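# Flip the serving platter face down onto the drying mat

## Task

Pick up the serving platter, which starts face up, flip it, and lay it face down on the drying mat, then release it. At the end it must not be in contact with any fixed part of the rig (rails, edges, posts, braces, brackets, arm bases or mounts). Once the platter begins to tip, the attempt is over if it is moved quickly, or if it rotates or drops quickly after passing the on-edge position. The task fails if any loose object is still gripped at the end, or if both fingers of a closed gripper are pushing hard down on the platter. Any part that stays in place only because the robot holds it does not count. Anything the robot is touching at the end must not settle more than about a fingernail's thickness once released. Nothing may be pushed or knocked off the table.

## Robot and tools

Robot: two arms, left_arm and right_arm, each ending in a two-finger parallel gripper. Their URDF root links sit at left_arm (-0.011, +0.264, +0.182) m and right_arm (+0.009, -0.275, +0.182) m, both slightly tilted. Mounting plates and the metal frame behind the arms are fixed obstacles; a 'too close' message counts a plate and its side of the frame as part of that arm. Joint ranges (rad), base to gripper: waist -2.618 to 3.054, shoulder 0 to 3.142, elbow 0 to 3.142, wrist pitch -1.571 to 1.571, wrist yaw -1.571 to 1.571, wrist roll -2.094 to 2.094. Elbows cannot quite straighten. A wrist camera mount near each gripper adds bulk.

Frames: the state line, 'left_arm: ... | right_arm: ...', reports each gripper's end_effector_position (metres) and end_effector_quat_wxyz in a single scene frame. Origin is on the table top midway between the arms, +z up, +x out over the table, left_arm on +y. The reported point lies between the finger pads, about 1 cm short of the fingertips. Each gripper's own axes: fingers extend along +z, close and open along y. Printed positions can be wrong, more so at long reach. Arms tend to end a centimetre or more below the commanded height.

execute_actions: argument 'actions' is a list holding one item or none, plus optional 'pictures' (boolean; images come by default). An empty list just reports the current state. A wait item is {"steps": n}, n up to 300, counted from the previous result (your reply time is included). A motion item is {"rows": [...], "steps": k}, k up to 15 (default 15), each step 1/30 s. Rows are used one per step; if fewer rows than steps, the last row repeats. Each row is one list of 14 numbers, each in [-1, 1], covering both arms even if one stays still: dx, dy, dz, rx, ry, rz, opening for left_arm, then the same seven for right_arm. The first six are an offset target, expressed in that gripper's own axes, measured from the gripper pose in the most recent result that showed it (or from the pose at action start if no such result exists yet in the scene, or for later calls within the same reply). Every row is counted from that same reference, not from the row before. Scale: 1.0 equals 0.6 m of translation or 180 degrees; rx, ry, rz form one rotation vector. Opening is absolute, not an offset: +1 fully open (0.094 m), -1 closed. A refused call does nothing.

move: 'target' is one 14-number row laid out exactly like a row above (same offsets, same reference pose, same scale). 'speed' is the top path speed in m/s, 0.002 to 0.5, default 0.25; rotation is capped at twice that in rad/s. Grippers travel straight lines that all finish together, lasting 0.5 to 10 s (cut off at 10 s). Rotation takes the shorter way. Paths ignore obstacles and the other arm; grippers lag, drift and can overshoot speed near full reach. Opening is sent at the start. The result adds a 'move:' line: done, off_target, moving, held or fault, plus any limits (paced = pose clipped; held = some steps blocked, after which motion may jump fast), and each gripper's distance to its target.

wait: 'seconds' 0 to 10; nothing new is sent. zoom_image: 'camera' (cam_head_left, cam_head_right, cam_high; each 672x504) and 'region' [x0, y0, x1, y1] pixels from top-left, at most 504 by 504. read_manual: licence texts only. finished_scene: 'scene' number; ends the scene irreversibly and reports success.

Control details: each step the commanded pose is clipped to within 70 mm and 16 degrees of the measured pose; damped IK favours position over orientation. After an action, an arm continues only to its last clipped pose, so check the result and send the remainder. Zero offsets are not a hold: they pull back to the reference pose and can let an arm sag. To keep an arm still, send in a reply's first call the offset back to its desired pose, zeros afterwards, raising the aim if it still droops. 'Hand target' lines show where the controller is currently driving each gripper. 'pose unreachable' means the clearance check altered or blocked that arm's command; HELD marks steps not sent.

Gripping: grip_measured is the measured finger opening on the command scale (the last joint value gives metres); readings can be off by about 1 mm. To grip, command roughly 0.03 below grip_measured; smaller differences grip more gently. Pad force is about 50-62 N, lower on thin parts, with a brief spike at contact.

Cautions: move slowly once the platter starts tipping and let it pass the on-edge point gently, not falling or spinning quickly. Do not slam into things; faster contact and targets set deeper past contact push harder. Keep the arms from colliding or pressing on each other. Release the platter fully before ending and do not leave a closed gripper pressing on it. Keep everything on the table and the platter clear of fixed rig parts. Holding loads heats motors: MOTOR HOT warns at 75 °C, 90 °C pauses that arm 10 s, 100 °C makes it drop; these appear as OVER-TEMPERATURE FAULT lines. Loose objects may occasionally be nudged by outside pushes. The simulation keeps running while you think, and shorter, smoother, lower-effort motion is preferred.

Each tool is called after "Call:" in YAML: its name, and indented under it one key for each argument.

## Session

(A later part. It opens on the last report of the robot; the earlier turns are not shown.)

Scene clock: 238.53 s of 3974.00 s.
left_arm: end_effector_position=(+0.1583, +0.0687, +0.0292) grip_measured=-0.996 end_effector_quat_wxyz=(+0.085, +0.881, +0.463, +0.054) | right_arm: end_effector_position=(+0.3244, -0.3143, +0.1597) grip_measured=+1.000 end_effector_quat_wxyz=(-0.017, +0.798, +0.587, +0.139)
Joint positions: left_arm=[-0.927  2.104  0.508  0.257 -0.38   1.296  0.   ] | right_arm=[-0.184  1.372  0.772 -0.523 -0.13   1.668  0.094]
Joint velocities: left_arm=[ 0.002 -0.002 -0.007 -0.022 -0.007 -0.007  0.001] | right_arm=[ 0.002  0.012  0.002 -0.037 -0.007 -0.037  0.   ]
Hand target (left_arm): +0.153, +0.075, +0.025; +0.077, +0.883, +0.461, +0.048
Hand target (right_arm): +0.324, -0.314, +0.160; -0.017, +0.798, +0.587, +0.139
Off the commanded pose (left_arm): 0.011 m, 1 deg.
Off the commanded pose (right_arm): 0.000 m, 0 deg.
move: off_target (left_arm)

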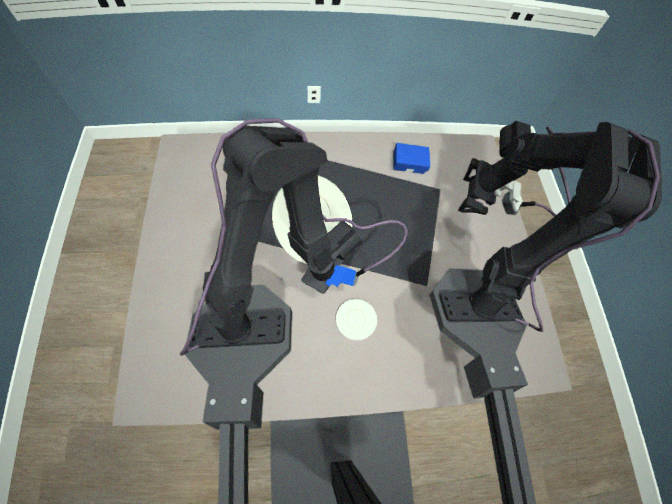

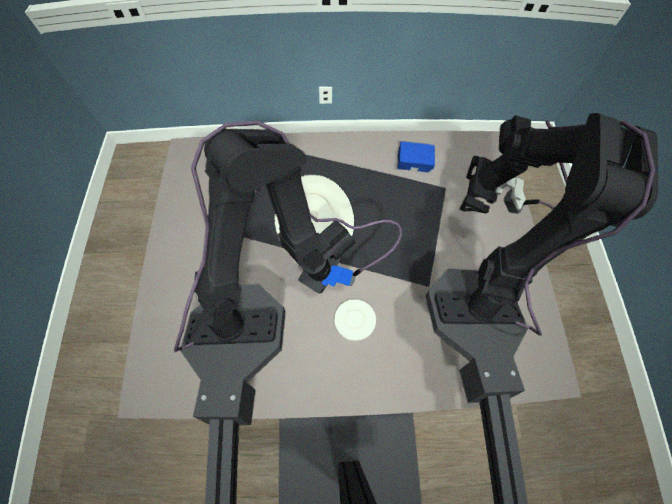

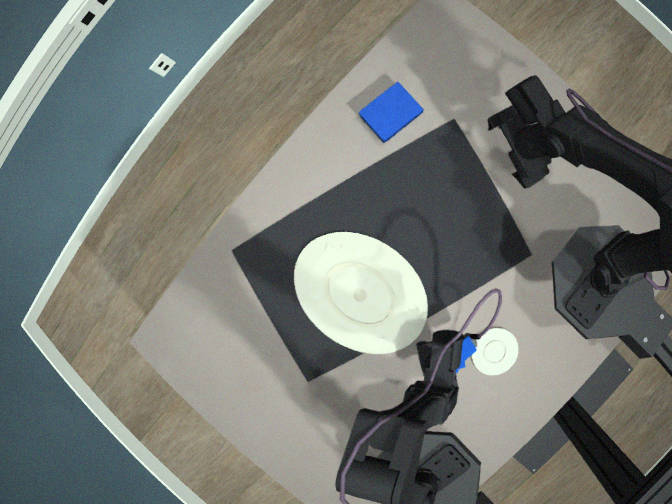

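Call:
move:
  target: [0.012,-0.012,0.022,0,0,0,-1,0,0,0,0,0,0,1]
  speed: 0.03

Call:
move:
  target: [0.076,0.105,0.022,0,0,0,-1,0,0,0,0,0,0,1]
  speed: 0.025

Call:
move:
  target: [-0.04,-0.07,-0.15,0,0,0,0,0,0,0,0,0,0,1]
  speed: 0.1

Scene clock: 247.97 s of 3974.00 s.
left_arm: end_effector_position=(+0.1670, +0.0682, +0.0200) grip_measured=-0.996 end_effector_quat_wxyz=(+0.096, +0.877, +0.466, +0.061) | right_arm: end_effector_position=(+0.3244, -0.3143, +0.1597) grip_measured=+1.000 end_effector_quat_wxyz=(-0.017, +0.798, +0.587, +0.139)
Joint positions: left_arm=[-0.893  2.151  0.508  0.346 -0.38   1.332  0.   ] | right_arm=[-0.184  1.372  0.772 -0.523 -0.13   1.668  0.094]
Joint velocities: left_arm=[-0.007  0.002  0.007  0.007 -0.022  0.095 -0.001] | right_arm=[ 0.012  0.007  0.007 -0.007 -0.022 -0.007  0.   ]
Hand target (left_arm): +0.159, +0.077, +0.015; +0.085, +0.881, +0.463, +0.054
Hand target (right_arm): +0.324, -0.314, +0.160; -0.017, +0.798, +0.587, +0.139
Off the commanded pose (left_arm): 0.013 m, 2 deg.
Off the commanded pose (right_arm): 0.000 m, 0 deg.
After step 90, 5.43 s passed at rest.
move: off_target (left_arm)

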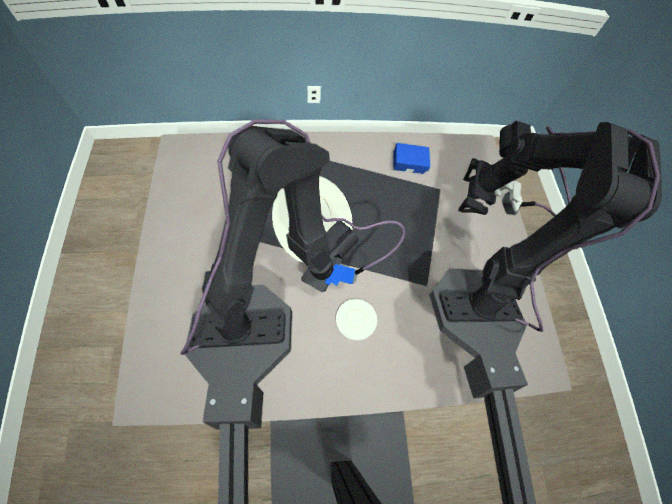

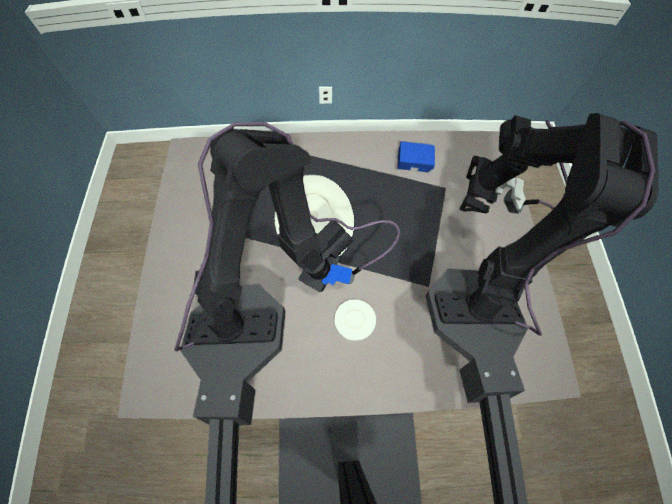

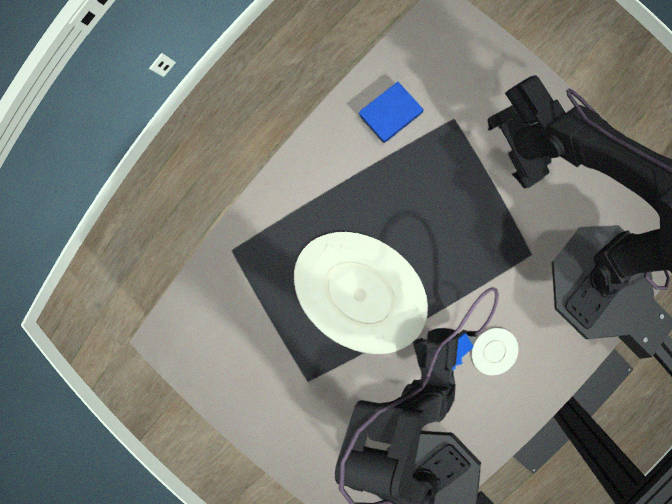

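Scene clock: 251.33 s of 3974.00 s.
left_arm: end_effector_position=(+0.1886, +0.0781, +0.0160) grip_measured=-0.997 end_effector_quat_wxyz=(+0.056, +0.895, +0.443, -0.014) | right_arm: end_effector_position=(+0.3244, -0.3143, +0.1597) grip_measured=+1.000 end_effector_quat_wxyz=(-0.017, +0.798, +0.587, +0.139)
Joint positions: left_arm=[-0.713  2.115  0.643  0.096 -0.218  1.526  0.   ] | right_arm=[-0.184  1.372  0.772 -0.523 -0.13   1.668  0.094]
Joint velocities: left_arm=[ 0.002 -0.012  0.002  0.037  0.022  0.022 -0.   ] | right_arm=[-0.007 -0.007  0.017  0.037  0.037 -0.066  0.   ]
Hand target (left_arm): +0.242, +0.072, +0.027; +0.094, +0.876, +0.469, +0.058
Hand target (right_arm): +0.324, -0.314, +0.160; -0.017, +0.798, +0.587, +0.139
Off the commanded pose (left_arm): 0.058 m, 10 deg.
Off the commanded pose (right_arm): 0.000 m, 0 deg.
move: off_target (left_arm)

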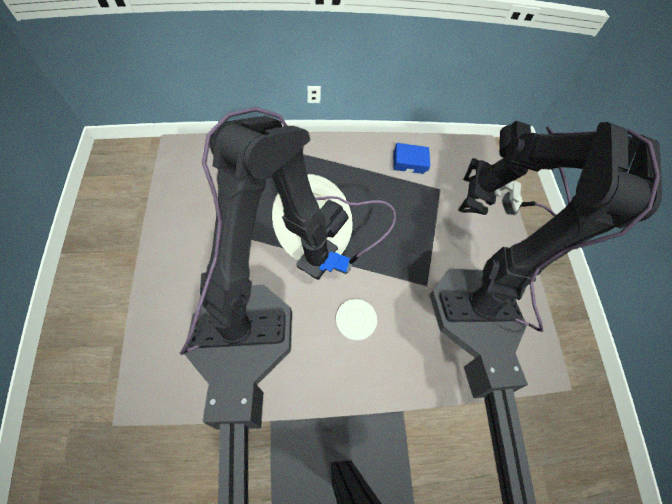

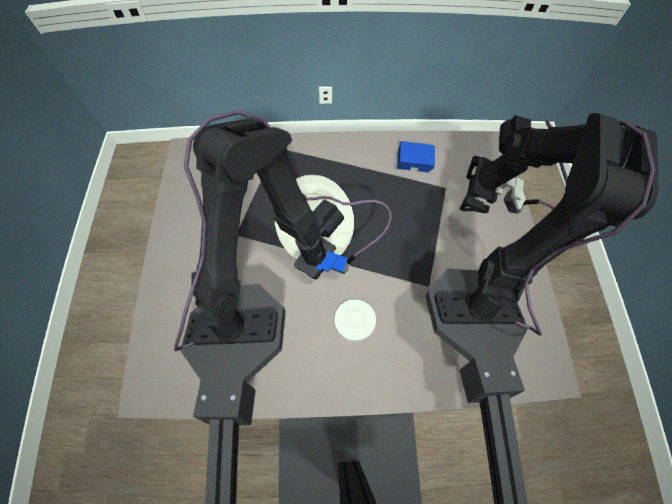

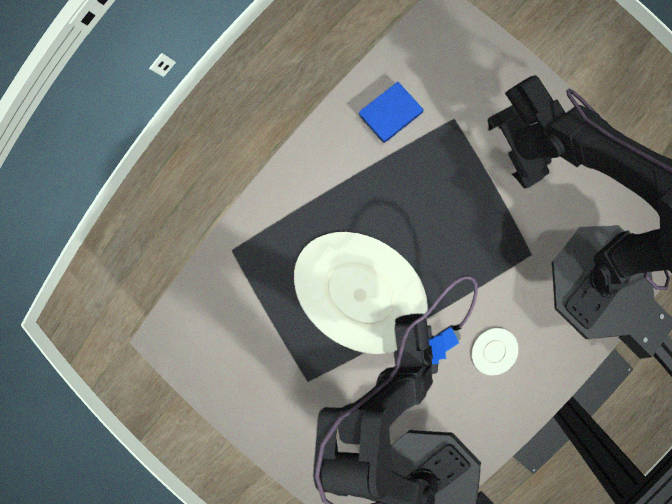

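Scene clock: 252.97 s of 3974.00 s.
left_arm: end_effector_position=(+0.1454, +0.0902, +0.1003) grip_measured=-0.002 end_effector_quat_wxyz=(+0.061, +0.893, +0.446, -0.013) | right_arm: end_effector_position=(+0.3244, -0.3143, +0.1597) grip_measured=+1.000 end_effector_quat_wxyz=(-0.017, +0.798, +0.587, +0.139)
Joint positions: left_arm=[-0.917  1.678  0.499 -0.232 -0.253  1.313  0.047] | right_arm=[-0.184  1.372  0.772 -0.523 -0.13   1.668  0.094]
Joint velocities: left_arm=[ 0.012 -0.007  0.002 -0.037 -0.007  0.066 -0.002] | right_arm=[-0.017  0.022 -0.007 -0.007 -0.007  0.022  0.   ]
Hand target (left_arm): +0.138, +0.095, +0.101; +0.055, +0.895, +0.442, -0.013
Hand target (right_arm): +0.324, -0.314, +0.160; -0.017, +0.798, +0.587, +0.139
Off the commanded pose (left_arm): 0.009 m, 1 deg.
Off the commanded pose (right_arm): 0.000 m, 0 deg.
move: done

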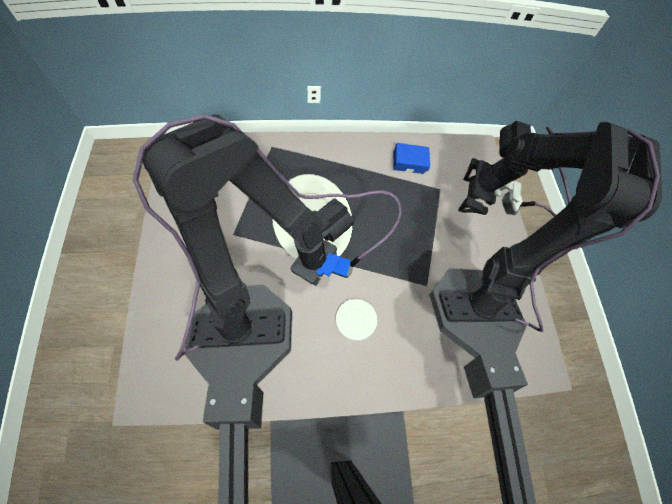

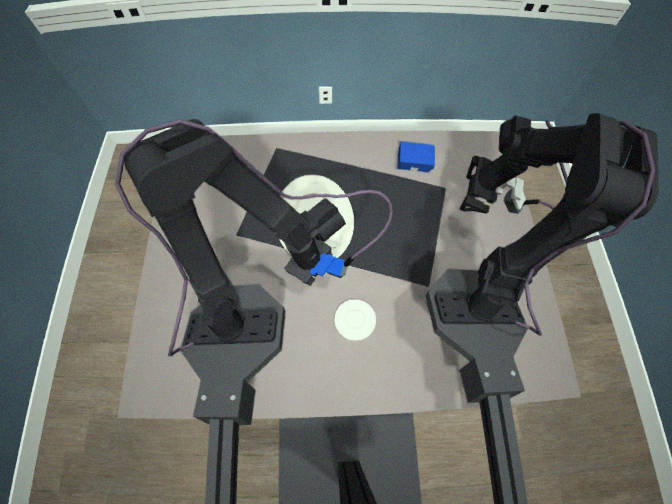

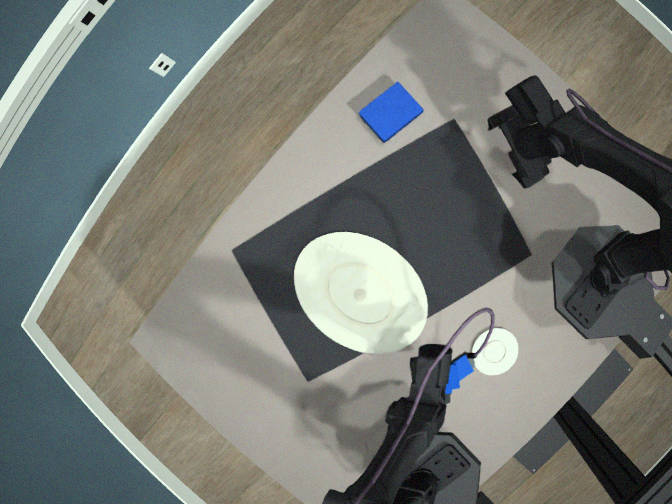

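Call:
finished_scene:
  scene: 2

The scene is finished: the task was done.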